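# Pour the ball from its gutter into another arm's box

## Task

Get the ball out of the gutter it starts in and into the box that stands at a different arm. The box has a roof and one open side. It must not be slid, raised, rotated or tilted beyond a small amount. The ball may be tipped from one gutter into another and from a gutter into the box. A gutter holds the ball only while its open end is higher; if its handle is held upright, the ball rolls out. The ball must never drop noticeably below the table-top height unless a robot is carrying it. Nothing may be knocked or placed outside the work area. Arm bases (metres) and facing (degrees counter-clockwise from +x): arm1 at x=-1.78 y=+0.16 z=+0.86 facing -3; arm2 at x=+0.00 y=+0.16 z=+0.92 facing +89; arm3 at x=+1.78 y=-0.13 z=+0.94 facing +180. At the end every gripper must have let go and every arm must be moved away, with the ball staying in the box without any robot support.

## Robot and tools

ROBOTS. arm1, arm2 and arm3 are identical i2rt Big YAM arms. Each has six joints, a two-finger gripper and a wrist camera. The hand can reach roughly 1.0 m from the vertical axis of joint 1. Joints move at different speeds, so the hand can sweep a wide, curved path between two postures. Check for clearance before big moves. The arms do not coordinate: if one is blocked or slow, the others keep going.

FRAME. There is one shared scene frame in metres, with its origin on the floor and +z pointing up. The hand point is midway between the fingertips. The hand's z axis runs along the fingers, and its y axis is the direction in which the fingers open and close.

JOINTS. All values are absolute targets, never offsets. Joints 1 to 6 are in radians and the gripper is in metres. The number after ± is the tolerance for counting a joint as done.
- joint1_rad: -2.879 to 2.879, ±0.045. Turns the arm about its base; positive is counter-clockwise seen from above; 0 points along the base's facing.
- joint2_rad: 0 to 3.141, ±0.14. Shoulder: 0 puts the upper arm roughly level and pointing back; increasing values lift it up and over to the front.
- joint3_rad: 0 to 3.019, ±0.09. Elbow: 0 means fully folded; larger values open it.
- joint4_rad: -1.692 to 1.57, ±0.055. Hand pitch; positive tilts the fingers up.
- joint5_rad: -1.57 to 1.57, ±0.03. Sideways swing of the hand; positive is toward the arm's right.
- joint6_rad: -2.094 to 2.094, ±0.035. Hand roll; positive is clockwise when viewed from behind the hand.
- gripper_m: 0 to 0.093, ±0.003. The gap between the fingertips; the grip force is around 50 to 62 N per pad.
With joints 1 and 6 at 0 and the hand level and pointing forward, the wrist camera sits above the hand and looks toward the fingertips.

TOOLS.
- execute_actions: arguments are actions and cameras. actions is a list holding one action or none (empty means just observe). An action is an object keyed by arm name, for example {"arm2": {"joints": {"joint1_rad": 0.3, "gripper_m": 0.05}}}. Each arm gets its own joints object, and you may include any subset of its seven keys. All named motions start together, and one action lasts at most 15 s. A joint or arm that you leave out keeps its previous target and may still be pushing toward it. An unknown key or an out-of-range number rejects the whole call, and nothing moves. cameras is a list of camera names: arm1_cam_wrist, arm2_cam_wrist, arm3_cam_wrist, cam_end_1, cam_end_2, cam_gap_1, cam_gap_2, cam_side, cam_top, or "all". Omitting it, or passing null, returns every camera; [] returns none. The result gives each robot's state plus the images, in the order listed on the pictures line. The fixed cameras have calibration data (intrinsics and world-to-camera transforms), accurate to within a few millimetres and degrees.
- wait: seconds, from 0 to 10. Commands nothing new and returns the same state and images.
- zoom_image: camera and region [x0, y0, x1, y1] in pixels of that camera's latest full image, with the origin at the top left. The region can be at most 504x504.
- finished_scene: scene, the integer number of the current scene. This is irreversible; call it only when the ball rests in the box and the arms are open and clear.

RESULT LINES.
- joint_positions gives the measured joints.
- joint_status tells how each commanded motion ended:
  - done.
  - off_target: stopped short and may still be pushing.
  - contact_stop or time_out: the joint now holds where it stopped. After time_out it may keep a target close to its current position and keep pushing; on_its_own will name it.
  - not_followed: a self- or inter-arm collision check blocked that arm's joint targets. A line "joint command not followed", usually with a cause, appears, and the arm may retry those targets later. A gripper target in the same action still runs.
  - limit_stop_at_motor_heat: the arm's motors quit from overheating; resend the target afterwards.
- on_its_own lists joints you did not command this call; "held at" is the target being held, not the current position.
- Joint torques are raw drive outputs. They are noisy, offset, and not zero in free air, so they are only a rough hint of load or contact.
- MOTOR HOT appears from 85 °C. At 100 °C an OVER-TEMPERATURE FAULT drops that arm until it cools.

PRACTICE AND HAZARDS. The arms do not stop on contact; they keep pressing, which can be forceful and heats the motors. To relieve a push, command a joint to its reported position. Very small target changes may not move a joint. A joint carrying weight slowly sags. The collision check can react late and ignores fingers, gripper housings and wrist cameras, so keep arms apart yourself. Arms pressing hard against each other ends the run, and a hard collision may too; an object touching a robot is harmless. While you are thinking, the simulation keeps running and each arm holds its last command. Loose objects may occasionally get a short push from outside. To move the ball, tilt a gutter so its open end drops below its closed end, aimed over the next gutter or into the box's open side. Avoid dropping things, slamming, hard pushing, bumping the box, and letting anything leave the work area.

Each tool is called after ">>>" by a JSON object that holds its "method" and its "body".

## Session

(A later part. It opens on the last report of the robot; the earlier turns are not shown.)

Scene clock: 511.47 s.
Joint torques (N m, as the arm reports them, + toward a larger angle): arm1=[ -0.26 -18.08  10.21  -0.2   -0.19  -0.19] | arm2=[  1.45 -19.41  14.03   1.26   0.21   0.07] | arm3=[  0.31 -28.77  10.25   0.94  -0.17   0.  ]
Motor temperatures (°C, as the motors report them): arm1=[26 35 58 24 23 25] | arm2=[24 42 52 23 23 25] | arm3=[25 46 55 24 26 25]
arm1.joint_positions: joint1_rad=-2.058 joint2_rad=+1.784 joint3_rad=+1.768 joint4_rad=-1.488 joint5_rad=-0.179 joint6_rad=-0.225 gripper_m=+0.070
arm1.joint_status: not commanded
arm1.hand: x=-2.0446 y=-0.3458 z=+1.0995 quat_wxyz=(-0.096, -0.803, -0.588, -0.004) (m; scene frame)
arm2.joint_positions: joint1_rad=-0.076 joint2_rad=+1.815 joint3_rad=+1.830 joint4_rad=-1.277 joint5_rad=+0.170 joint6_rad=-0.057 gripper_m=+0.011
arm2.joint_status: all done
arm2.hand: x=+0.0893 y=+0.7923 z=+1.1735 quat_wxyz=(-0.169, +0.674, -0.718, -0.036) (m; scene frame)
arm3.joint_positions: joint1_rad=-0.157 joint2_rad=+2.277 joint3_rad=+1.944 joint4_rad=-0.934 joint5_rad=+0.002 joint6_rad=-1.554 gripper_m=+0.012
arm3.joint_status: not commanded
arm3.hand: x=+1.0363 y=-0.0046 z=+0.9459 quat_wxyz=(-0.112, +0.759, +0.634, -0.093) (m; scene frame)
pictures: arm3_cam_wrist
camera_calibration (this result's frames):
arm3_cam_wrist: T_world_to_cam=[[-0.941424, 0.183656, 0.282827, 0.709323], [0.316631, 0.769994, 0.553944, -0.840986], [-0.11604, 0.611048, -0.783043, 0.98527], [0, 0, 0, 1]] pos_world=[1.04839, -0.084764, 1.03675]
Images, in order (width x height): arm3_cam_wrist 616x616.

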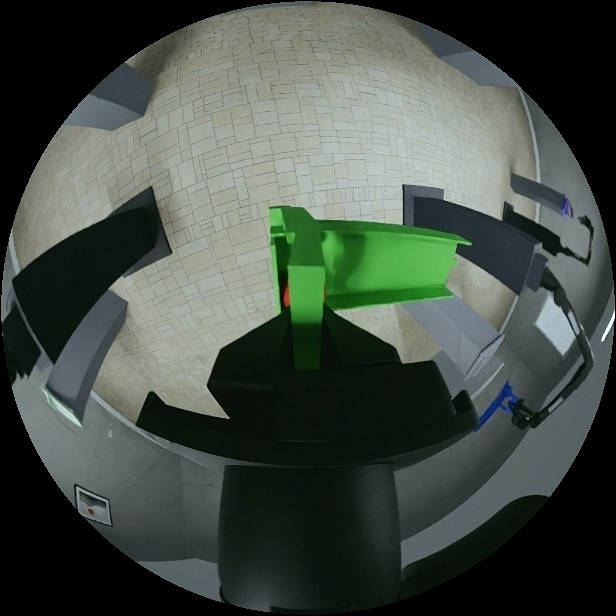

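>>> {"method": "execute_actions", "body": {"actions": [{"arm2":{"joints":{"joint1_rad":-0.09,"joint3_rad":1.52,"joint4_rad":-1.25}},"arm3":{"joints":{"joint2_rad":1.90}}}], "cameras": ["arm2_cam_wrist","arm3_cam_wrist"]}}

Scene clock: 560.13 s.
Joint torques (N m, as the arm reports them, + toward a larger angle): arm1=[ -0.17 -18.2   10.22  -0.18  -0.18  -0.2 ] | arm2=[  1.19 -17.12  11.82   0.95   0.19   0.05] | arm3=[  0.44 -25.69  10.65   1.41  -0.1    0.07]
Motor temperatures (°C, as the motors report them): arm1=[26 34 59 24 23 25] | arm2=[24 42 53 23 23 25] | arm3=[25 47 56 24 26 25]
arm1.joint_positions: joint1_rad=-2.058 joint2_rad=+1.784 joint3_rad=+1.768 joint4_rad=-1.488 joint5_rad=-0.179 joint6_rad=-0.225 gripper_m=+0.070
arm1.joint_status: not commanded
arm1.hand: x=-2.0446 y=-0.3458 z=+1.0995 quat_wxyz=(-0.096, -0.803, -0.588, -0.004) (m; scene frame)
arm2.joint_positions: joint1_rad=-0.083 joint2_rad=+1.809 joint3_rad=+1.502 joint4_rad=-1.263 joint5_rad=+0.170 joint6_rad=-0.056 gripper_m=+0.011
arm2.joint_status: all done
arm2.hand: x=+0.0841 y=+0.6981 z=+1.0424 quat_wxyz=(-0.055, +0.689, -0.720, +0.065) (m; scene frame)
arm3.joint_positions: joint1_rad=-0.157 joint2_rad=+1.930 joint3_rad=+1.955 joint4_rad=-0.934 joint5_rad=+0.002 joint6_rad=-1.554 gripper_m=+0.012
arm3.joint_status: all done
arm3.hand: x=+1.0351 y=-0.0054 z=+1.2079 quat_wxyz=(-0.243, +0.727, +0.608, -0.207) (m; scene frame)
pictures: arm2_cam_wrist, arm3_cam_wrist
camera_calibration (this result's frames):
arm2_cam_wrist: T_world_to_cam=[[0.986674, -0.0434774, 0.156795, -0.215673], [-0.127326, -0.806286, 0.57766, -0.0213896], [0.101306, -0.589926, -0.801077, 1.36327], [0, 0, 0, 1]] pos_world=[0.0719676, 0.777604, 1.13825]
arm3_cam_wrist: T_world_to_cam=[[-0.783532, 0.156525, 0.601313, 0.0860353], [0.495689, 0.740992, 0.453015, -1.04869], [-0.37466, 0.653016, -0.658179, 1.30785], [0, 0, 0, 1]] pos_world=[1.07724, -0.0904442, 1.28414]
Images, in order (width x height): arm2_cam_wrist 616x616, arm3_cam_wrist 616x616.

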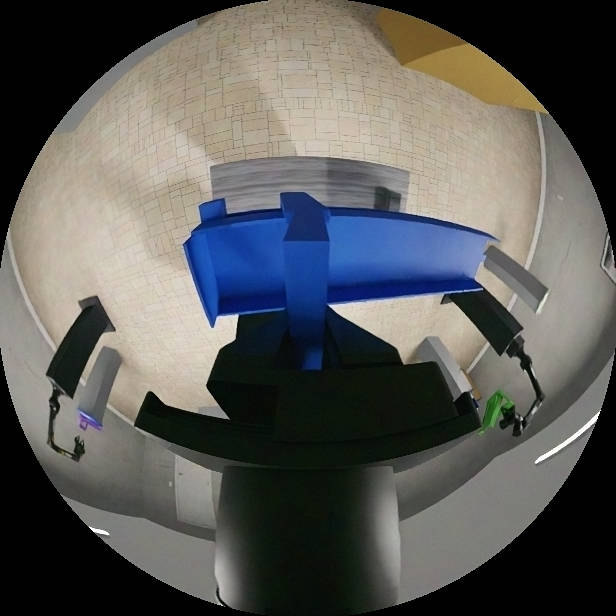

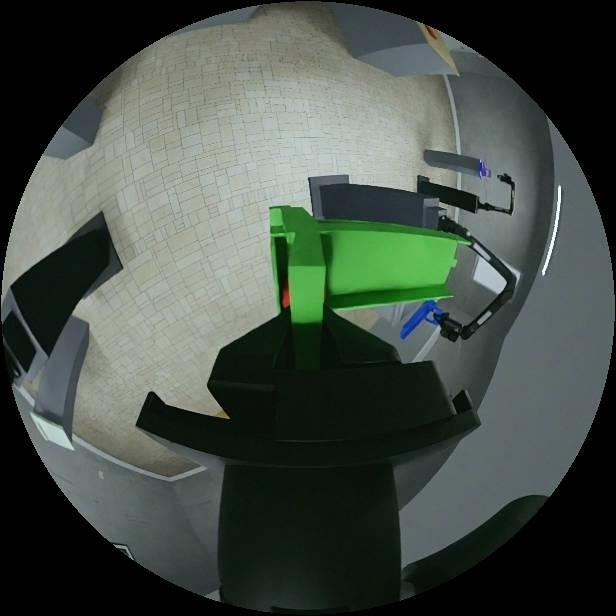

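>>> {"method": "execute_actions", "body": {"actions": [{"arm2":{"joints":{"joint2_rad":1.872,"joint3_rad":1.395,"joint4_rad":-1.085}},"arm3":{"joints":{"joint1_rad":1.422,"joint2_rad":1.60,"joint3_rad":1.62}}}], "cameras": ["arm2_cam_wrist","arm3_cam_wrist","cam_end_2"]}}

Scene clock: 569.57 s.
Joint torques (N m, as the arm reports them, + toward a larger angle): arm1=[ -0.24 -18.16  10.2   -0.2   -0.19  -0.19] | arm2=[  1.1  -17.51  10.39   1.06  -0.07   0.02] | arm3=[ -1.23 -20.58   9.47   1.44   0.     0.07]
Motor temperatures (°C, as the motors report them): arm1=[26 34 59 24 23 25] | arm2=[24 42 52 23 23 25] | arm3=[25 47 56 24 26 25]
arm1.joint_positions: joint1_rad=-2.058 joint2_rad=+1.784 joint3_rad=+1.768 joint4_rad=-1.488 joint5_rad=-0.179 joint6_rad=-0.225 gripper_m=+0.070
arm1.joint_status: not commanded
arm1.hand: x=-2.0446 y=-0.3458 z=+1.0995 quat_wxyz=(-0.096, -0.803, -0.588, -0.004) (m; scene frame)
arm2.joint_positions: joint1_rad=-0.082 joint2_rad=+1.875 joint3_rad=+1.382 joint4_rad=-1.102 joint5_rad=+0.179 joint6_rad=-0.053 gripper_m=+0.011
arm2.joint_status: all done
arm2.hand: x=+0.0838 y=+0.6869 z=+0.9663 quat_wxyz=(-0.048, +0.689, -0.720, +0.076) (m; scene frame)
arm3.joint_positions: joint1_rad=+1.430 joint2_rad=+1.624 joint3_rad=+1.612 joint4_rad=-0.935 joint5_rad=-0.002 joint6_rad=-1.555 gripper_m=+0.012
arm3.joint_status: all done
arm3.hand: x=+1.6833 y=-0.7566 z=+1.2387 quat_wxyz=(-0.013, +0.079, +0.949, -0.305) (m; scene frame)
pictures: arm2_cam_wrist, arm3_cam_wrist, cam_end_2
camera_calibration (this result's frames):
arm2_cam_wrist: T_world_to_cam=[[0.985621, -0.0405875, 0.164024, -0.21279], [-0.132045, -0.790695, 0.597801, -0.0162071], [0.105429, -0.610864, -0.784685, 1.29396], [0, 0, 0, 1]] pos_world=[0.0711691, 0.768981, 1.05994]
arm3_cam_wrist: T_world_to_cam=[[-0.15523, -0.801756, 0.577141, -1.05979], [-0.760466, 0.469885, 0.448219, 1.08803], [-0.630552, -0.369319, -0.682648, 1.74915], [0, 0, 0, 1]] pos_world=[1.76583, -0.714943, 1.31803]
Images, in order (width x height): arm2_cam_wrist 616x616, arm3_cam_wrist 616x616, cam_end_2 672x504.

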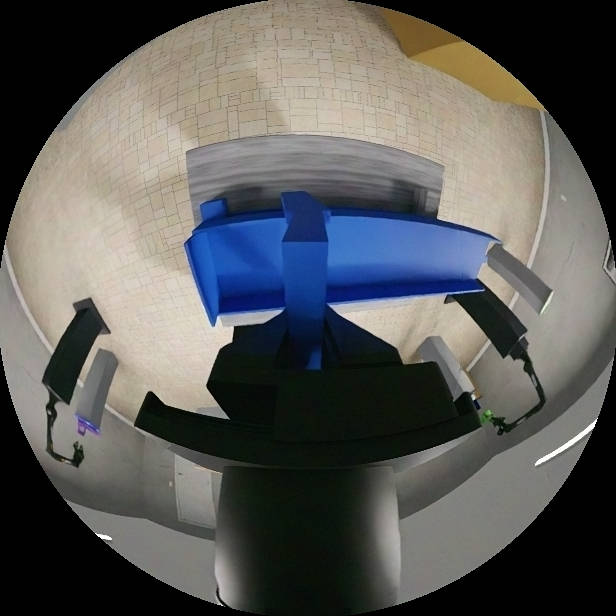

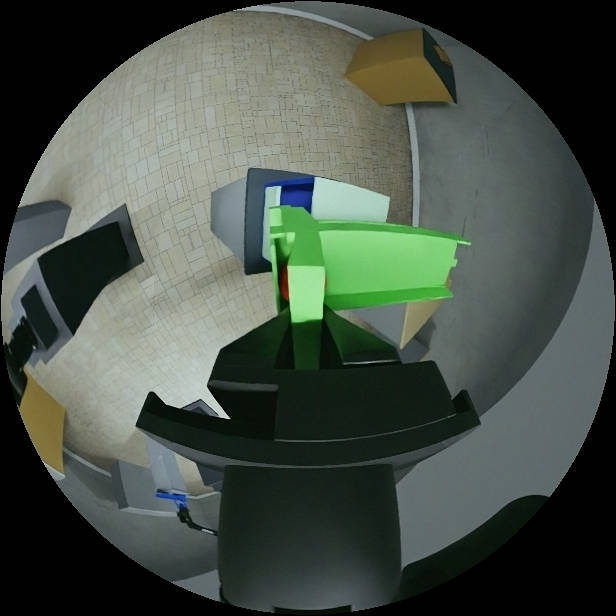

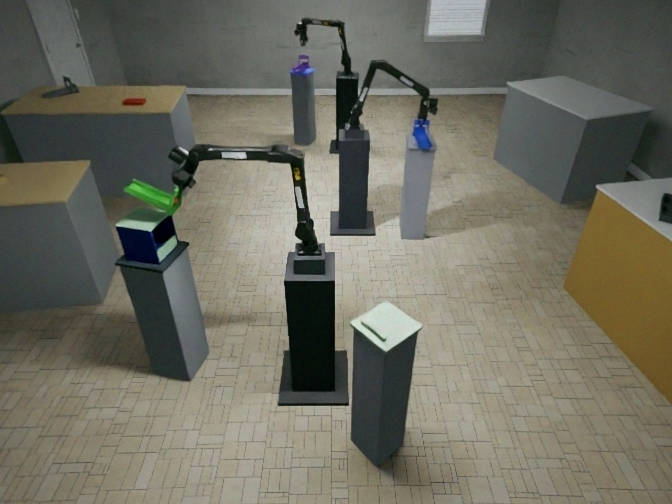

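>>> {"method": "execute_actions", "body": {"actions": [{"arm2":{"joints":{"gripper_m":0.07}},"arm3":{"joints":{"joint2_rad":1.35,"joint1_rad":1.412}}}], "cameras": ["arm3_cam_wrist"]}}

>>> {"method": "execute_actions", "body": {"actions": [{"arm2":{"joints":{"joint2_rad":1.75,"joint3_rad":1.55,"joint4_rad":-1.27}},"arm3":{"joints":{"joint3_rad":1.09}}}], "cameras": ["arm3_cam_wrist","cam_end_2"]}}

Scene clock: 599.97 s.
Joint torques (N m, as the arm reports them, + toward a larger angle): arm1=[ -0.16 -18.09  10.21  -0.18  -0.18  -0.19] | arm2=[  1.11 -17.51  10.43   1.01  -0.03   0.02] | arm3=[ -1.95 -14.52  11.     1.65  -0.04   0.04]
Motor temperatures (°C, as the motors report them): arm1=[26 34 59 24 23 25] | arm2=[24 41 49 23 23 25] | arm3=[25 43 54 24 26 25]
arm1.joint_positions: joint1_rad=-2.058 joint2_rad=+1.784 joint3_rad=+1.768 joint4_rad=-1.488 joint5_rad=-0.179 joint6_rad=-0.225 gripper_m=+0.070
arm1.joint_status: not commanded
arm1.hand: x=-2.0446 y=-0.3458 z=+1.0995 quat_wxyz=(-0.096, -0.803, -0.588, -0.004) (m; scene frame)
arm2.joint_positions: joint1_rad=-0.082 joint2_rad=+1.875 joint3_rad=+1.382 joint4_rad=-1.101 joint5_rad=+0.178 joint6_rad=-0.053 gripper_m=+0.070
arm2.joint_status: all done
arm2.hand: x=+0.0838 y=+0.6873 z=+0.9663 quat_wxyz=(-0.048, +0.688, -0.720, +0.075) (m; scene frame)
arm3.joint_positions: joint1_rad=+1.423 joint2_rad=+1.369 joint3_rad=+1.591 joint4_rad=-0.936 joint5_rad=-0.002 joint6_rad=-1.555 gripper_m=+0.012
arm3.joint_status: all done
arm3.hand: x=+1.6870 y=-0.6925 z=+1.3761 quat_wxyz=(-0.022, +0.079, +0.907, -0.413) (m; scene frame)
pictures: arm3_cam_wrist
camera_calibration (this result's frames):
arm3_cam_wrist: T_world_to_cam=[[-0.139086, -0.647046, 0.749657, -1.24463], [-0.740891, 0.570283, 0.354765, 1.16422], [-0.657066, -0.506071, -0.558709, 1.64842], [0, 0, 0, 1]] pos_world=[1.77257, -0.635049, 1.44101]
Images, in order (width x height): arm3_cam_wrist 616x616.

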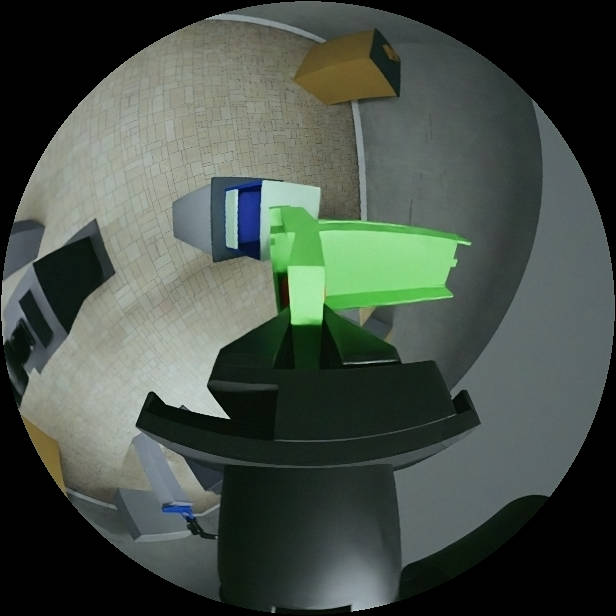

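Scene clock: 601.30 s.
Joint torques (N m, as the arm reports them, + toward a larger angle): arm1=[ -0.09 -18.09  10.18  -0.19  -0.19  -0.2 ] | arm2=[  1.1  -15.01  12.25   0.    -0.03   0.02] | arm3=[ -1.31 -13.2    9.64   0.98   0.04  -0.02]
Motor temperatures (°C, as the motors report them): arm1=[26 34 59 24 23 25] | arm2=[24 41 49 23 23 25] | arm3=[25 43 54 24 26 25]
arm1.joint_positions: joint1_rad=-2.058 joint2_rad=+1.784 joint3_rad=+1.768 joint4_rad=-1.488 joint5_rad=-0.179 joint6_rad=-0.225 gripper_m=+0.070
arm1.joint_status: not commanded
arm1.hand: x=-2.0446 y=-0.3458 z=+1.0995 quat_wxyz=(-0.096, -0.803, -0.588, -0.004) (m; scene frame)
arm2.joint_positions: joint1_rad=-0.082 joint2_rad=+1.725 joint3_rad=+1.531 joint4_rad=-1.254 joint5_rad=+0.178 joint6_rad=-0.053 gripper_m=+0.070
arm2.joint_status: all done
arm2.hand: x=+0.0860 y=+0.7083 z=+1.0979 quat_wxyz=(-0.103, +0.682, -0.723, +0.028) (m; scene frame)
arm3.joint_positions: joint1_rad=+1.423 joint2_rad=+1.372 joint3_rad=+1.070 joint4_rad=-0.937 joint5_rad=-0.002 joint6_rad=-1.555 gripper_m=+0.012
arm3.joint_status: all done
arm3.hand: x=+1.7077 y=-0.5804 z=+1.1072 quat_wxyz=(-0.004, +0.084, +0.983, -0.163) (m; scene frame)
pictures: arm3_cam_wrist, cam_end_2
camera_calibration (this result's frames):
arm3_cam_wrist: T_world_to_cam=[[-0.177789, -0.931776, 0.31652, -0.58719], [-0.780313, 0.329461, 0.531571, 0.942774], [-0.599586, -0.152478, -0.785651, 1.92682], [0, 0, 0, 1]] pos_world=[1.78656, -0.56394, 1.19851]
Images, in order (width x height): arm3_cam_wrist 616x616, cam_end_2 672x504.

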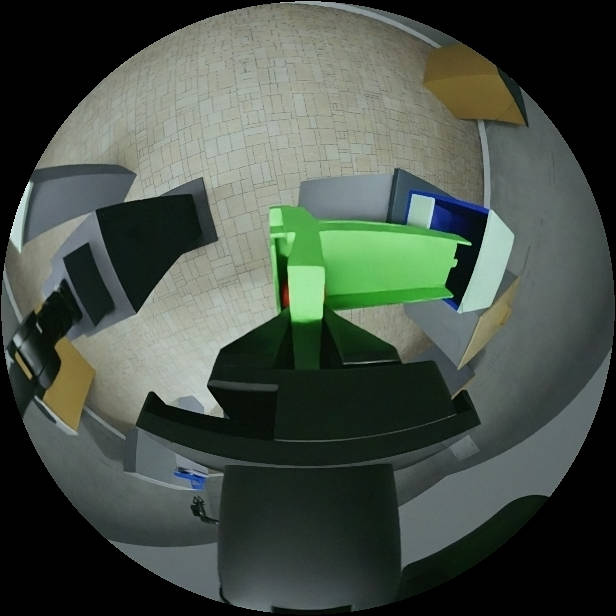

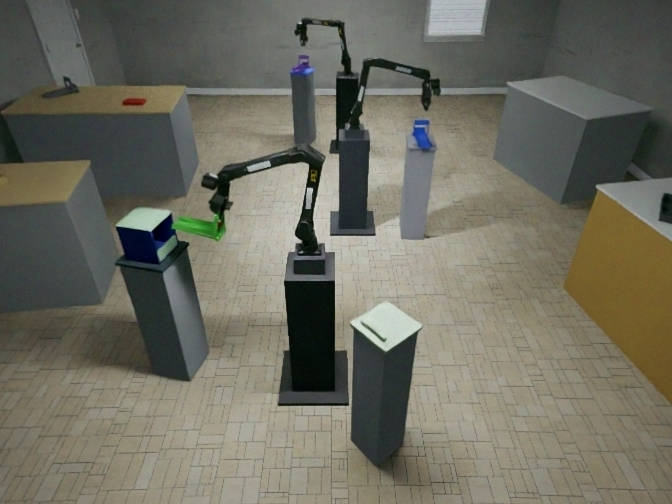

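>>> {"method": "zoom_image", "body": {"camera": "arm3_cam_wrist", "region": [370, 150, 550, 330]}}

Region (370, 150, 550, 330) of arm3_cam_wrist's 616x616 image, scaled by 2.800, with more detail than that image has.

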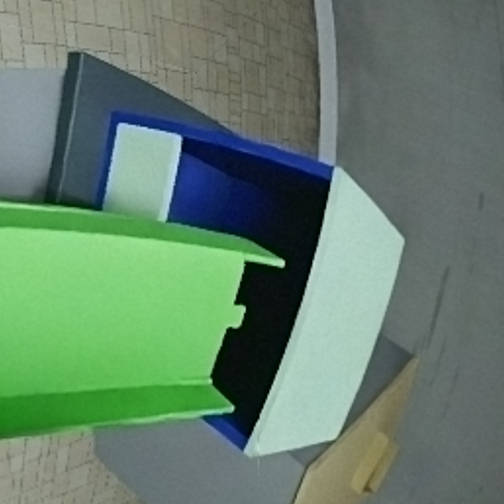

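>>> {"method": "execute_actions", "body": {"actions": [{"arm3":{"joints":{"joint4_rad":-0.73}}}], "cameras": []}}

>>> {"method": "execute_actions", "body": {"actions": [{"arm3":{"joints":{"joint3_rad":0.92}}}], "cameras": ["arm3_cam_wrist","cam_end_2"]}}

Scene clock: 647.70 s.
Joint torques (N m, as the arm reports them, + toward a larger angle): arm1=[ -0.2  -17.94  10.23  -0.2   -0.19  -0.2 ] | arm2=[  1.16 -14.54  12.37  -0.01  -0.03   0.02] | arm3=[ -1.04 -14.18   9.78   1.94  -0.05   0.01]
Motor temperatures (°C, as the motors report them): arm1=[26 34 60 24 23 25] | arm2=[24 40 51 23 23 25] | arm3=[25 40 54 24 26 25]
arm1.joint_positions: joint1_rad=-2.058 joint2_rad=+1.784 joint3_rad=+1.768 joint4_rad=-1.488 joint5_rad=-0.179 joint6_rad=-0.225 gripper_m=+0.070
arm1.joint_status: not commanded
arm1.hand: x=-2.0446 y=-0.3458 z=+1.0995 quat_wxyz=(-0.096, -0.803, -0.588, -0.004) (m; scene frame)
arm2.joint_positions: joint1_rad=-0.082 joint2_rad=+1.725 joint3_rad=+1.531 joint4_rad=-1.254 joint5_rad=+0.178 joint6_rad=-0.053 gripper_m=+0.070
arm2.joint_status: not commanded
arm2.hand: x=+0.0860 y=+0.7083 z=+1.0979 quat_wxyz=(-0.103, +0.682, -0.723, +0.028) (m; scene frame)
arm3.joint_positions: joint1_rad=+1.423 joint2_rad=+1.372 joint3_rad=+1.070 joint4_rad=-0.755 joint5_rad=-0.002 joint6_rad=-1.555 gripper_m=+0.012
arm3.joint_status: all done
arm3.hand: x=+1.7012 y=-0.6208 z=+1.1254 quat_wxyz=(-0.011, +0.083, +0.964, -0.252) (m; scene frame)
pictures: none
No camera images: the call's "cameras" was empty. Leave "cameras" out to get every camera's image.

Scene clock: 648.80 s.
Joint torques (N m, as the arm reports them, + toward a larger angle): arm1=[ -0.21 -18.03  10.21  -0.22  -0.18  -0.2 ] | arm2=[  1.12 -14.56  12.36   0.01  -0.03   0.03] | arm3=[ -1.08 -12.84   9.35   1.24  -0.01   0.06]
Motor temperatures (°C, as the motors report them): arm1=[26 34 60 24 23 25] | arm2=[24 40 51 23 23 25] | arm3=[25 40 54 24 26 25]
arm1.joint_positions: joint1_rad=-2.058 joint2_rad=+1.784 joint3_rad=+1.768 joint4_rad=-1.488 joint5_rad=-0.179 joint6_rad=-0.225 gripper_m=+0.070
arm1.joint_status: not commanded
arm1.hand: x=-2.0446 y=-0.3458 z=+1.0995 quat_wxyz=(-0.096, -0.803, -0.588, -0.004) (m; scene frame)
arm2.joint_positions: joint1_rad=-0.082 joint2_rad=+1.725 joint3_rad=+1.531 joint4_rad=-1.254 joint5_rad=+0.178 joint6_rad=-0.053 gripper_m=+0.070
arm2.joint_status: not commanded
arm2.hand: x=+0.0860 y=+0.7083 z=+1.0979 quat_wxyz=(-0.103, +0.682, -0.723, +0.028) (m; scene frame)
arm3.joint_positions: joint1_rad=+1.423 joint2_rad=+1.366 joint3_rad=+0.894 joint4_rad=-0.742 joint5_rad=-0.002 joint6_rad=-1.555 gripper_m=+0.012
arm3.joint_status: all done
arm3.hand: x=+1.7116 y=-0.5595 z=+1.0492 quat_wxyz=(-0.005, +0.084, +0.981, -0.175) (m; scene frame)
pictures: arm3_cam_wrist, cam_end_2
camera_calibration (this result's frames):
arm3_cam_wrist: T_world_to_cam=[[-0.176825, -0.923679, 0.339925, -0.570373], [-0.778207, 0.342657, 0.526289, 0.979139], [-0.6026, -0.171471, -0.779404, 1.87476], [0, 0, 0, 1]] pos_world=[1.79085, -0.540883, 1.13977]
Images, in order (width x height): arm3_cam_wrist 616x616, cam_end_2 672x504.

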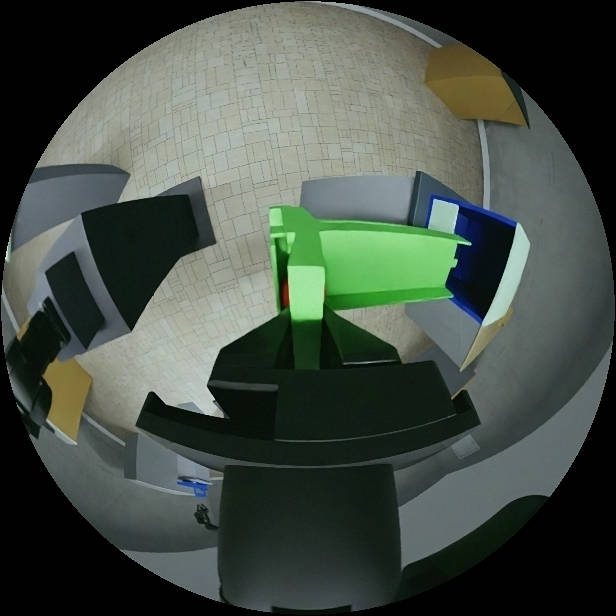

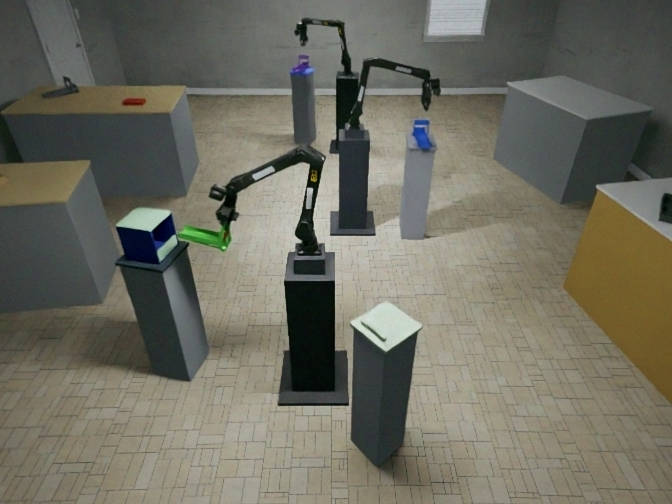

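>>> {"method": "execute_actions", "body": {"actions": [{"arm3":{"joints":{"joint2_rad":1.405}}}], "cameras": ["arm3_cam_wrist","cam_end_2"]}}

>>> {"method": "zoom_image", "body": {"camera": "cam_end_2", "region": [100, 180, 260, 300]}}

>>> {"method": "zoom_image", "body": {"camera": "arm3_cam_wrist", "region": [390, 160, 570, 340]}}

Scene clock: 659.30 s.
Joint torques (N m, as the arm reports them, + toward a larger angle): arm1=[ -0.27 -18.06  10.23  -0.19  -0.19  -0.2 ] | arm2=[  1.12 -14.56  12.35   0.    -0.03   0.02] | arm3=[ -1.02 -11.96   9.09   1.17  -0.03   0.02]
Motor temperatures (°C, as the motors report them): arm1=[26 34 60 24 23 25] | arm2=[24 39 51 23 23 25] | arm3=[25 39 54 24 26 25]
arm1.joint_positions: joint1_rad=-2.058 joint2_rad=+1.784 joint3_rad=+1.768 joint4_rad=-1.488 joint5_rad=-0.179 joint6_rad=-0.225 gripper_m=+0.070
arm1.joint_status: not commanded
arm1.hand: x=-2.0446 y=-0.3458 z=+1.0995 quat_wxyz=(-0.096, -0.803, -0.588, -0.004) (m; scene frame)
arm2.joint_positions: joint1_rad=-0.082 joint2_rad=+1.725 joint3_rad=+1.531 joint4_rad=-1.254 joint5_rad=+0.178 joint6_rad=-0.053 gripper_m=+0.070
arm2.joint_status: not commanded
arm2.hand: x=+0.0860 y=+0.7083 z=+1.0979 quat_wxyz=(-0.103, +0.682, -0.723, +0.028) (m; scene frame)
arm3.joint_positions: joint1_rad=+1.423 joint2_rad=+1.412 joint3_rad=+0.894 joint4_rad=-0.742 joint5_rad=-0.002 joint6_rad=-1.555 gripper_m=+0.012
arm3.joint_status: all done
arm3.hand: x=+1.7121 y=-0.5582 z=+1.0302 quat_wxyz=(-0.004, +0.085, +0.985, -0.153) (m; scene frame)
pictures: arm3_cam_wrist, cam_end_2
camera_calibration (this result's frames):
arm3_cam_wrist: T_world_to_cam=[[-0.178533, -0.938177, 0.296564, -0.523081], [-0.782107, 0.318196, 0.53578, 0.972251], [-0.597022, -0.13629, -0.790563, 1.88205], [0, 0, 0, 1]] pos_world=[1.79064, -0.543605, 1.1221]
Images, in order (width x height): arm3_cam_wrist 616x616, cam_end_2 672x504.

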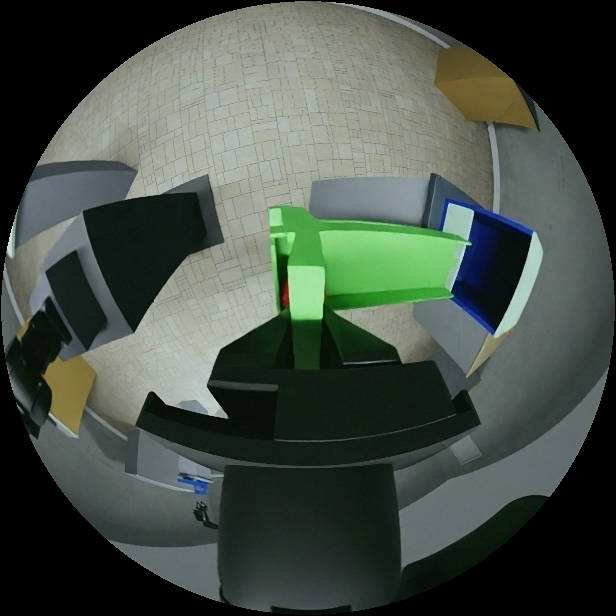

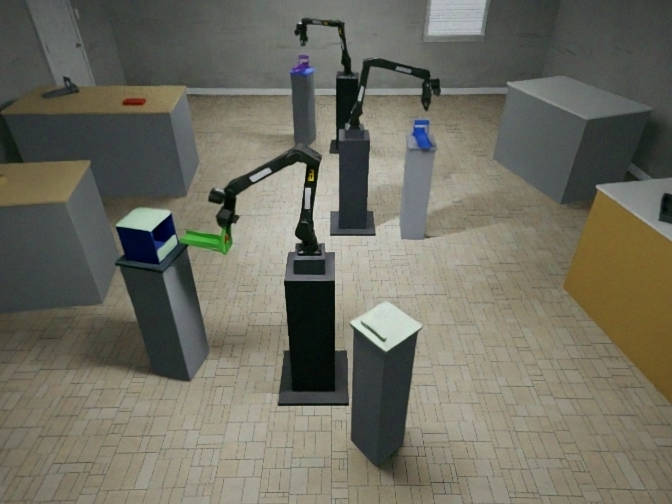

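Region (100, 180, 260, 300) of cam_end_2's 672x504 image, scaled by 3.150, with more detail than that image has; it fills the top 378 rows of this view, and the rest is white.

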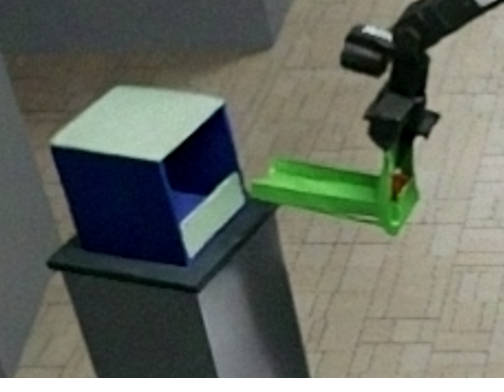

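Region (390, 160, 570, 340) of arm3_cam_wrist's 616x616 image, scaled by 2.800, with more detail than that image has.

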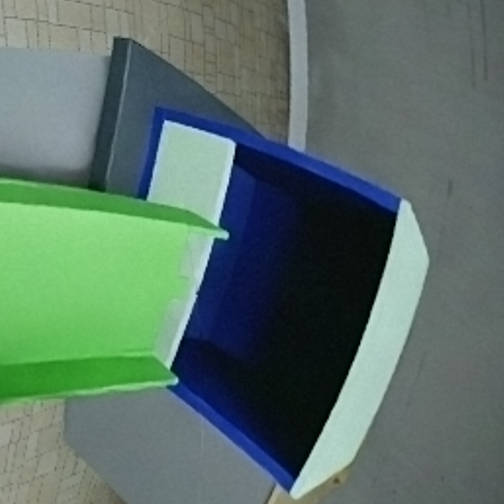

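>>> {"method": "execute_actions", "body": {"actions": [{"arm3":{"joints":{"joint2_rad":1.505,"joint3_rad":1.045}}}], "cameras": ["arm3_cam_wrist","cam_end_2"]}}

Scene clock: 711.80 s.
Joint torques (N m, as the arm reports them, + toward a larger angle): arm1=[ -0.13 -17.97  10.2   -0.21  -0.19  -0.2 ] | arm2=[  1.11 -14.52  12.36   0.    -0.03   0.02] | arm3=[ -1.31 -14.93  11.47   1.27  -0.02   0.05]
Motor temperatures (°C, as the motors report them): arm1=[26 34 60 24 23 25] | arm2=[24 39 51 23 23 25] | arm3=[25 38 54 24 26 25]
arm1.joint_positions: joint1_rad=-2.058 joint2_rad=+1.784 joint3_rad=+1.768 joint4_rad=-1.488 joint5_rad=-0.179 joint6_rad=-0.225 gripper_m=+0.070
arm1.joint_status: not commanded
arm1.hand: x=-2.0446 y=-0.3458 z=+1.0995 quat_wxyz=(-0.096, -0.803, -0.588, -0.004) (m; scene frame)
arm2.joint_positions: joint1_rad=-0.082 joint2_rad=+1.725 joint3_rad=+1.531 joint4_rad=-1.254 joint5_rad=+0.178 joint6_rad=-0.053 gripper_m=+0.070
arm2.joint_status: not commanded
arm2.hand: x=+0.0860 y=+0.7083 z=+1.0979 quat_wxyz=(-0.103, +0.682, -0.723, +0.028) (m; scene frame)
arm3.joint_positions: joint1_rad=+1.423 joint2_rad=+1.521 joint3_rad=+0.986 joint4_rad=-0.742 joint5_rad=-0.002 joint6_rad=-1.555 gripper_m=+0.012
arm3.joint_status: all done
arm3.hand: x=+1.7069 y=-0.5923 z=+1.0204 quat_wxyz=(-0.003, +0.085, +0.986, -0.145) (m; scene frame)
pictures: arm3_cam_wrist, cam_end_2
camera_calibration (this result's frames):
arm3_cam_wrist: T_world_to_cam=[[-0.179069, -0.942893, 0.280869, -0.538981], [-0.783516, 0.30933, 0.538903, 0.978286], [-0.595009, -0.123565, -0.794163, 1.87436], [0, 0, 0, 1]] pos_world=[1.78525, -0.579209, 1.11273]
Images, in order (width x height): arm3_cam_wrist 616x616, cam_end_2 672x504.

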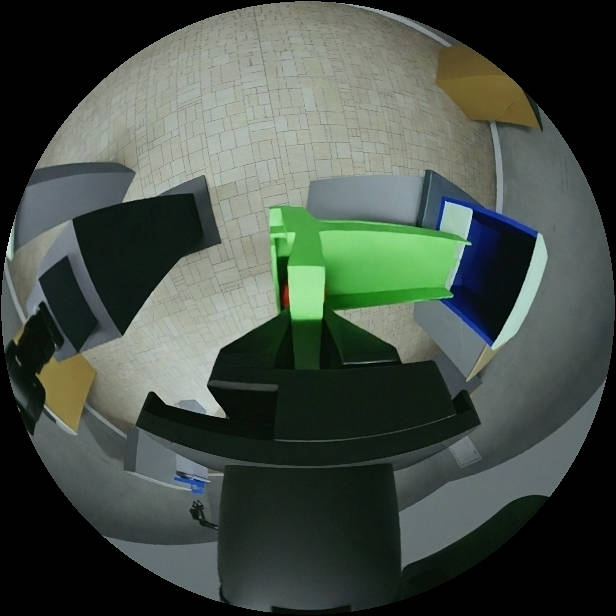

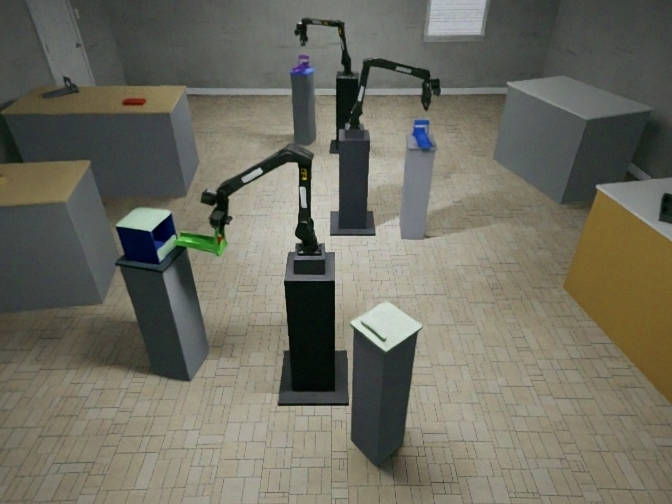

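>>> {"method": "execute_actions", "body": {"actions": [{"arm3":{"joints":{"joint3_rad":1.075}}}], "cameras": ["arm3_cam_wrist","cam_end_2"]}}

>>> {"method": "zoom_image", "body": {"camera": "cam_end_2", "region": [110, 190, 240, 290]}}

Scene clock: 717.13 s.
Joint torques (N m, as the arm reports them, + toward a larger angle): arm1=[ -0.3  -18.03  10.2   -0.2   -0.19  -0.2 ] | arm2=[  1.1  -14.58  12.35  -0.01  -0.03   0.02] | arm3=[ -1.48 -15.99  11.75   0.96   0.01  -0.03]
Motor temperatures (°C, as the motors report them): arm1=[26 34 60 24 23 25] | arm2=[24 39 51 23 23 25] | arm3=[25 38 55 24 26 25]
arm1.joint_positions: joint1_rad=-2.058 joint2_rad=+1.784 joint3_rad=+1.768 joint4_rad=-1.488 joint5_rad=-0.179 joint6_rad=-0.225 gripper_m=+0.070
arm1.joint_status: not commanded
arm1.hand: x=-2.0446 y=-0.3458 z=+1.0995 quat_wxyz=(-0.096, -0.803, -0.588, -0.004) (m; scene frame)
arm2.joint_positions: joint1_rad=-0.082 joint2_rad=+1.725 joint3_rad=+1.531 joint4_rad=-1.254 joint5_rad=+0.178 joint6_rad=-0.053 gripper_m=+0.070
arm2.joint_status: not commanded
arm2.hand: x=+0.0860 y=+0.7083 z=+1.0979 quat_wxyz=(-0.103, +0.682, -0.723, +0.028) (m; scene frame)
arm3.joint_positions: joint1_rad=+1.423 joint2_rad=+1.521 joint3_rad=+1.014 joint4_rad=-0.742 joint5_rad=-0.002 joint6_rad=-1.555 gripper_m=+0.012
arm3.joint_status: all done
arm3.hand: x=+1.7049 y=-0.6043 z=+1.0320 quat_wxyz=(-0.004, +0.084, +0.984, -0.159) (m; scene frame)
pictures: arm3_cam_wrist, cam_end_2
camera_calibration (this result's frames):
arm3_cam_wrist: T_world_to_cam=[[-0.178108, -0.934503, 0.308191, -0.578684], [-0.781062, 0.324761, 0.53336, 0.985066], [-0.598515, -0.145721, -0.787747, 1.86683], [0, 0, 0, 1]] pos_world=[1.78366, -0.588656, 1.12354]
Images, in order (width x height): arm3_cam_wrist 616x616, cam_end_2 672x504.

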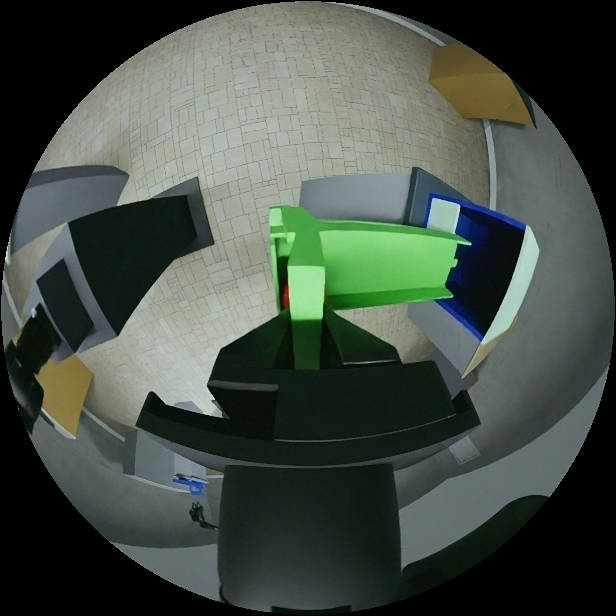

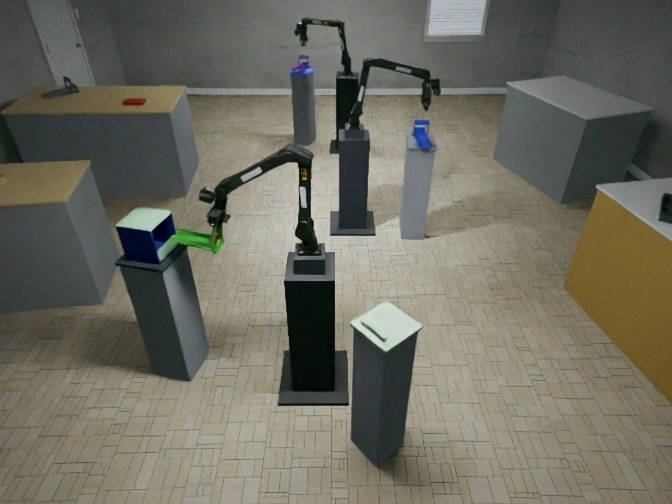

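Region (110, 190, 240, 290) of cam_end_2's 672x504 image, scaled by 3.877, with more detail than that image has; it fills the top 388 rows of this view, and the rest is white.

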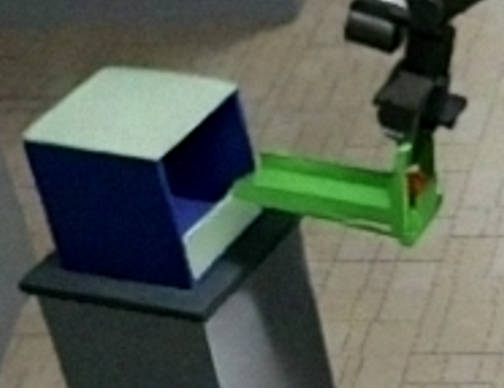

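>>> {"method": "execute_actions", "body": {"actions": [{"arm3":{"joints":{"joint2_rad":1.585,"joint3_rad":1.17,"joint4_rad":-0.77}}}], "cameras": ["arm3_cam_wrist","cam_end_2"]}}

Scene clock: 725.37 s.
Joint torques (N m, as the arm reports them, + toward a larger angle): arm1=[ -0.15 -18.08  10.21  -0.2   -0.19  -0.19] | arm2=[  1.12 -14.58  12.36  -0.01  -0.03   0.02] | arm3=[ -1.34 -15.56  11.85   0.77  -0.04   0.03]
Motor temperatures (°C, as the motors report them): arm1=[26 34 60 24 23 25] | arm2=[24 39 51 23 23 25] | arm3=[25 38 56 24 26 25]
arm1.joint_positions: joint1_rad=-2.058 joint2_rad=+1.784 joint3_rad=+1.768 joint4_rad=-1.488 joint5_rad=-0.179 joint6_rad=-0.225 gripper_m=+0.070
arm1.joint_status: not commanded
arm1.hand: x=-2.0446 y=-0.3458 z=+1.0995 quat_wxyz=(-0.096, -0.803, -0.588, -0.004) (m; scene frame)
arm2.joint_positions: joint1_rad=-0.082 joint2_rad=+1.725 joint3_rad=+1.531 joint4_rad=-1.254 joint5_rad=+0.178 joint6_rad=-0.053 gripper_m=+0.070
arm2.joint_status: not commanded
arm2.hand: x=+0.0860 y=+0.7083 z=+1.0979 quat_wxyz=(-0.103, +0.682, -0.723, +0.028) (m; scene frame)
arm3.joint_positions: joint1_rad=+1.423 joint2_rad=+1.591 joint3_rad=+1.112 joint4_rad=-0.768 joint5_rad=-0.002 joint6_rad=-1.555 gripper_m=+0.012
arm3.joint_status: all done
arm3.hand: x=+1.7000 y=-0.6359 z=+1.0367 quat_wxyz=(-0.004, +0.084, +0.984, -0.159) (m; scene frame)
pictures: arm3_cam_wrist, cam_end_2
camera_calibration (this result's frames):
arm3_cam_wrist: T_world_to_cam=[[-0.178067, -0.934151, 0.309279, -0.611498], [-0.780964, 0.325375, 0.533129, 0.989425], [-0.598655, -0.146603, -0.787477, 1.86236], [0, 0, 0, 1]] pos_world=[1.77873, -0.620137, 1.1282]
Images, in order (width x height): arm3_cam_wrist 616x616, cam_end_2 672x504.

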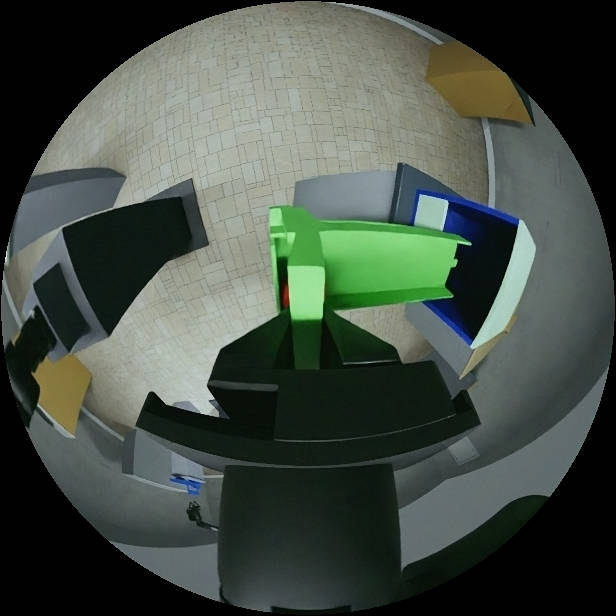

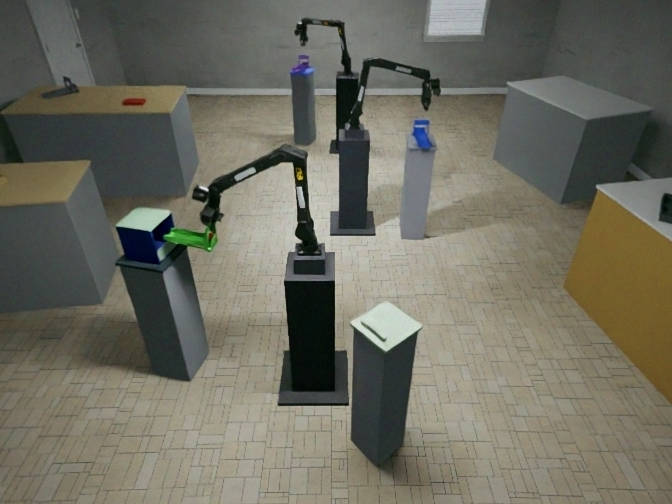

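>>> {"method": "execute_actions", "body": {"actions": [{"arm3":{"joints":{"joint2_rad":1.665,"joint3_rad":1.255,"joint4_rad":-0.79}}}], "cameras": ["arm3_cam_wrist","cam_end_2"]}}

>>> {"method": "zoom_image", "body": {"camera": "cam_end_2", "region": [110, 190, 240, 290]}}

Scene clock: 735.10 s.
Joint torques (N m, as the arm reports them, + toward a larger angle): arm1=[ -0.32 -18.04  10.22  -0.2   -0.19  -0.19] | arm2=[  1.17 -14.52  12.34   0.    -0.03   0.02] | arm3=[ -0.95 -18.12  11.53   0.97   0.06   0.  ]
Motor temperatures (°C, as the motors report them): arm1=[26 34 61 24 23 25] | arm2=[24 39 51 23 23 25] | arm3=[25 38 57 24 26 25]
arm1.joint_positions: joint1_rad=-2.058 joint2_rad=+1.784 joint3_rad=+1.768 joint4_rad=-1.488 joint5_rad=-0.179 joint6_rad=-0.225 gripper_m=+0.070
arm1.joint_status: not commanded
arm1.hand: x=-2.0446 y=-0.3458 z=+1.0995 quat_wxyz=(-0.096, -0.803, -0.588, -0.004) (m; scene frame)
arm2.joint_positions: joint1_rad=-0.082 joint2_rad=+1.725 joint3_rad=+1.531 joint4_rad=-1.254 joint5_rad=+0.178 joint6_rad=-0.053 gripper_m=+0.070
arm2.joint_status: not commanded
arm2.hand: x=+0.0860 y=+0.7083 z=+1.0979 quat_wxyz=(-0.103, +0.682, -0.723, +0.028) (m; scene frame)
arm3.joint_positions: joint1_rad=+1.423 joint2_rad=+1.673 joint3_rad=+1.196 joint4_rad=-0.790 joint5_rad=-0.002 joint6_rad=-1.555 gripper_m=+0.012
arm3.joint_status: all done
arm3.hand: x=+1.6960 y=-0.6618 z=+1.0282 quat_wxyz=(-0.003, +0.085, +0.985, -0.149) (m; scene frame)
pictures: arm3_cam_wrist, cam_end_2
camera_calibration (this result's frames):
arm3_cam_wrist: T_world_to_cam=[[-0.178762, -0.940182, 0.290003, -0.616799], [-0.782696, 0.314491, 0.537105, 0.99096], [-0.59618, -0.13097, -0.792096, 1.86047], [0, 0, 0, 1]] pos_world=[1.77454, -0.647884, 1.1203]
Images, in order (width x height): arm3_cam_wrist 616x616, cam_end_2 672x504.

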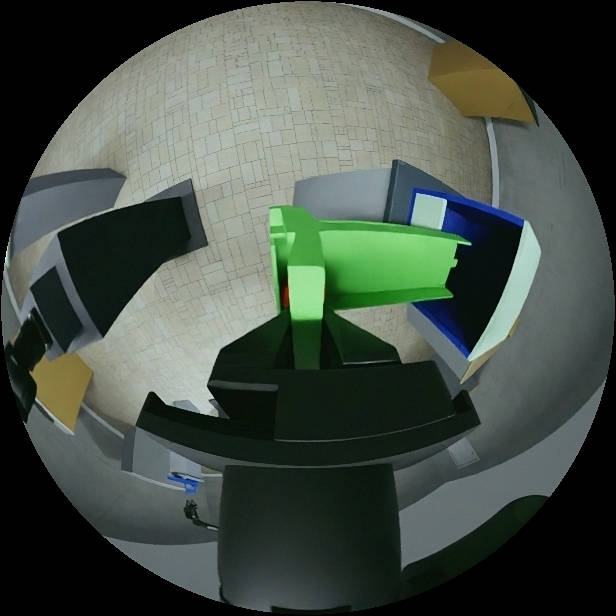

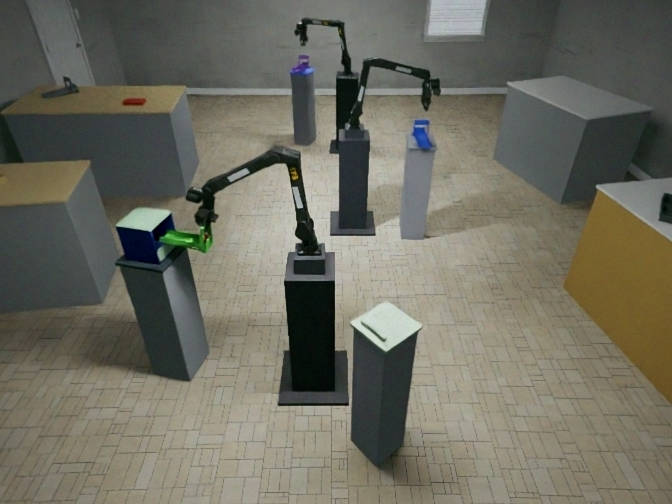

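Region (110, 190, 240, 290) of cam_end_2's 672x504 image, scaled by 3.877, with more detail than that image has; it fills the top 388 rows of this view, and the rest is white.

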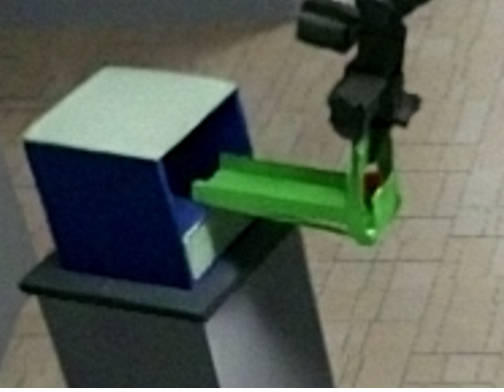

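>>> {"method": "execute_actions", "body": {"actions": [{"arm3":{"joints":{"joint2_rad":1.714,"joint3_rad":1.33,"joint4_rad":-0.81}}}], "cameras": ["arm3_cam_wrist"]}}

Scene clock: 749.53 s.
Joint torques (N m, as the arm reports them, + toward a larger angle): arm1=[ -0.29 -18.11  10.21  -0.2   -0.19  -0.19] | arm2=[  1.11 -14.54  12.36  -0.01  -0.03   0.02] | arm3=[ -0.82 -17.75  11.86   0.47  -0.01   0.  ]
Motor temperatures (°C, as the motors report them): arm1=[26 34 61 24 23 25] | arm2=[24 39 51 23 23 25] | arm3=[25 38 58 24 26 25]
arm1.joint_positions: joint1_rad=-2.058 joint2_rad=+1.784 joint3_rad=+1.768 joint4_rad=-1.488 joint5_rad=-0.179 joint6_rad=-0.225 gripper_m=+0.070
arm1.joint_status: not commanded
arm1.hand: x=-2.0446 y=-0.3458 z=+1.0995 quat_wxyz=(-0.096, -0.803, -0.588, -0.004) (m; scene frame)
arm2.joint_positions: joint1_rad=-0.082 joint2_rad=+1.725 joint3_rad=+1.531 joint4_rad=-1.254 joint5_rad=+0.178 joint6_rad=-0.053 gripper_m=+0.070
arm2.joint_status: not commanded
arm2.hand: x=+0.0860 y=+0.7083 z=+1.0979 quat_wxyz=(-0.103, +0.682, -0.723, +0.028) (m; scene frame)
arm3.joint_positions: joint1_rad=+1.423 joint2_rad=+1.719 joint3_rad=+1.267 joint4_rad=-0.809 joint5_rad=-0.002 joint6_rad=-1.555 gripper_m=+0.012
arm3.joint_status: all done
arm3.hand: x=+1.6925 y=-0.6844 z=+1.0323 quat_wxyz=(-0.004, +0.085, +0.985, -0.153) (m; scene frame)
pictures: arm3_cam_wrist
camera_calibration (this result's frames):
arm3_cam_wrist: T_world_to_cam=[[-0.178533, -0.938177, 0.296564, -0.645634], [-0.782107, 0.318196, 0.53578, 0.996034], [-0.597022, -0.13629, -0.790563, 1.85479], [0, 0, 0, 1]] pos_world=[1.77109, -0.669863, 1.12415]
Images, in order (width x height): arm3_cam_wrist 616x616.

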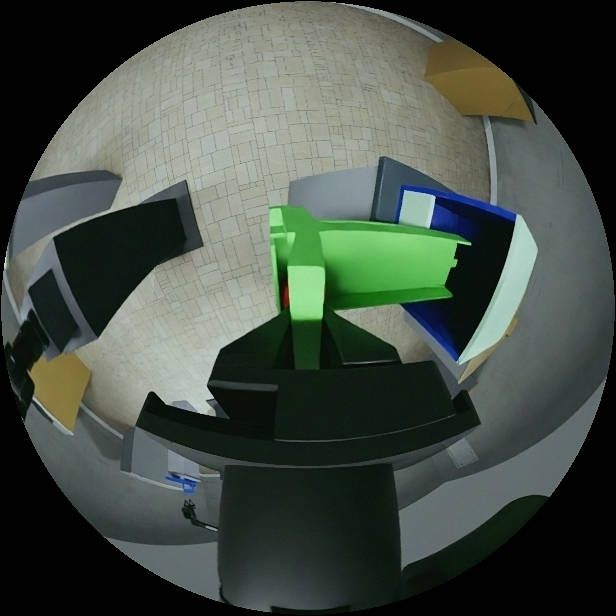

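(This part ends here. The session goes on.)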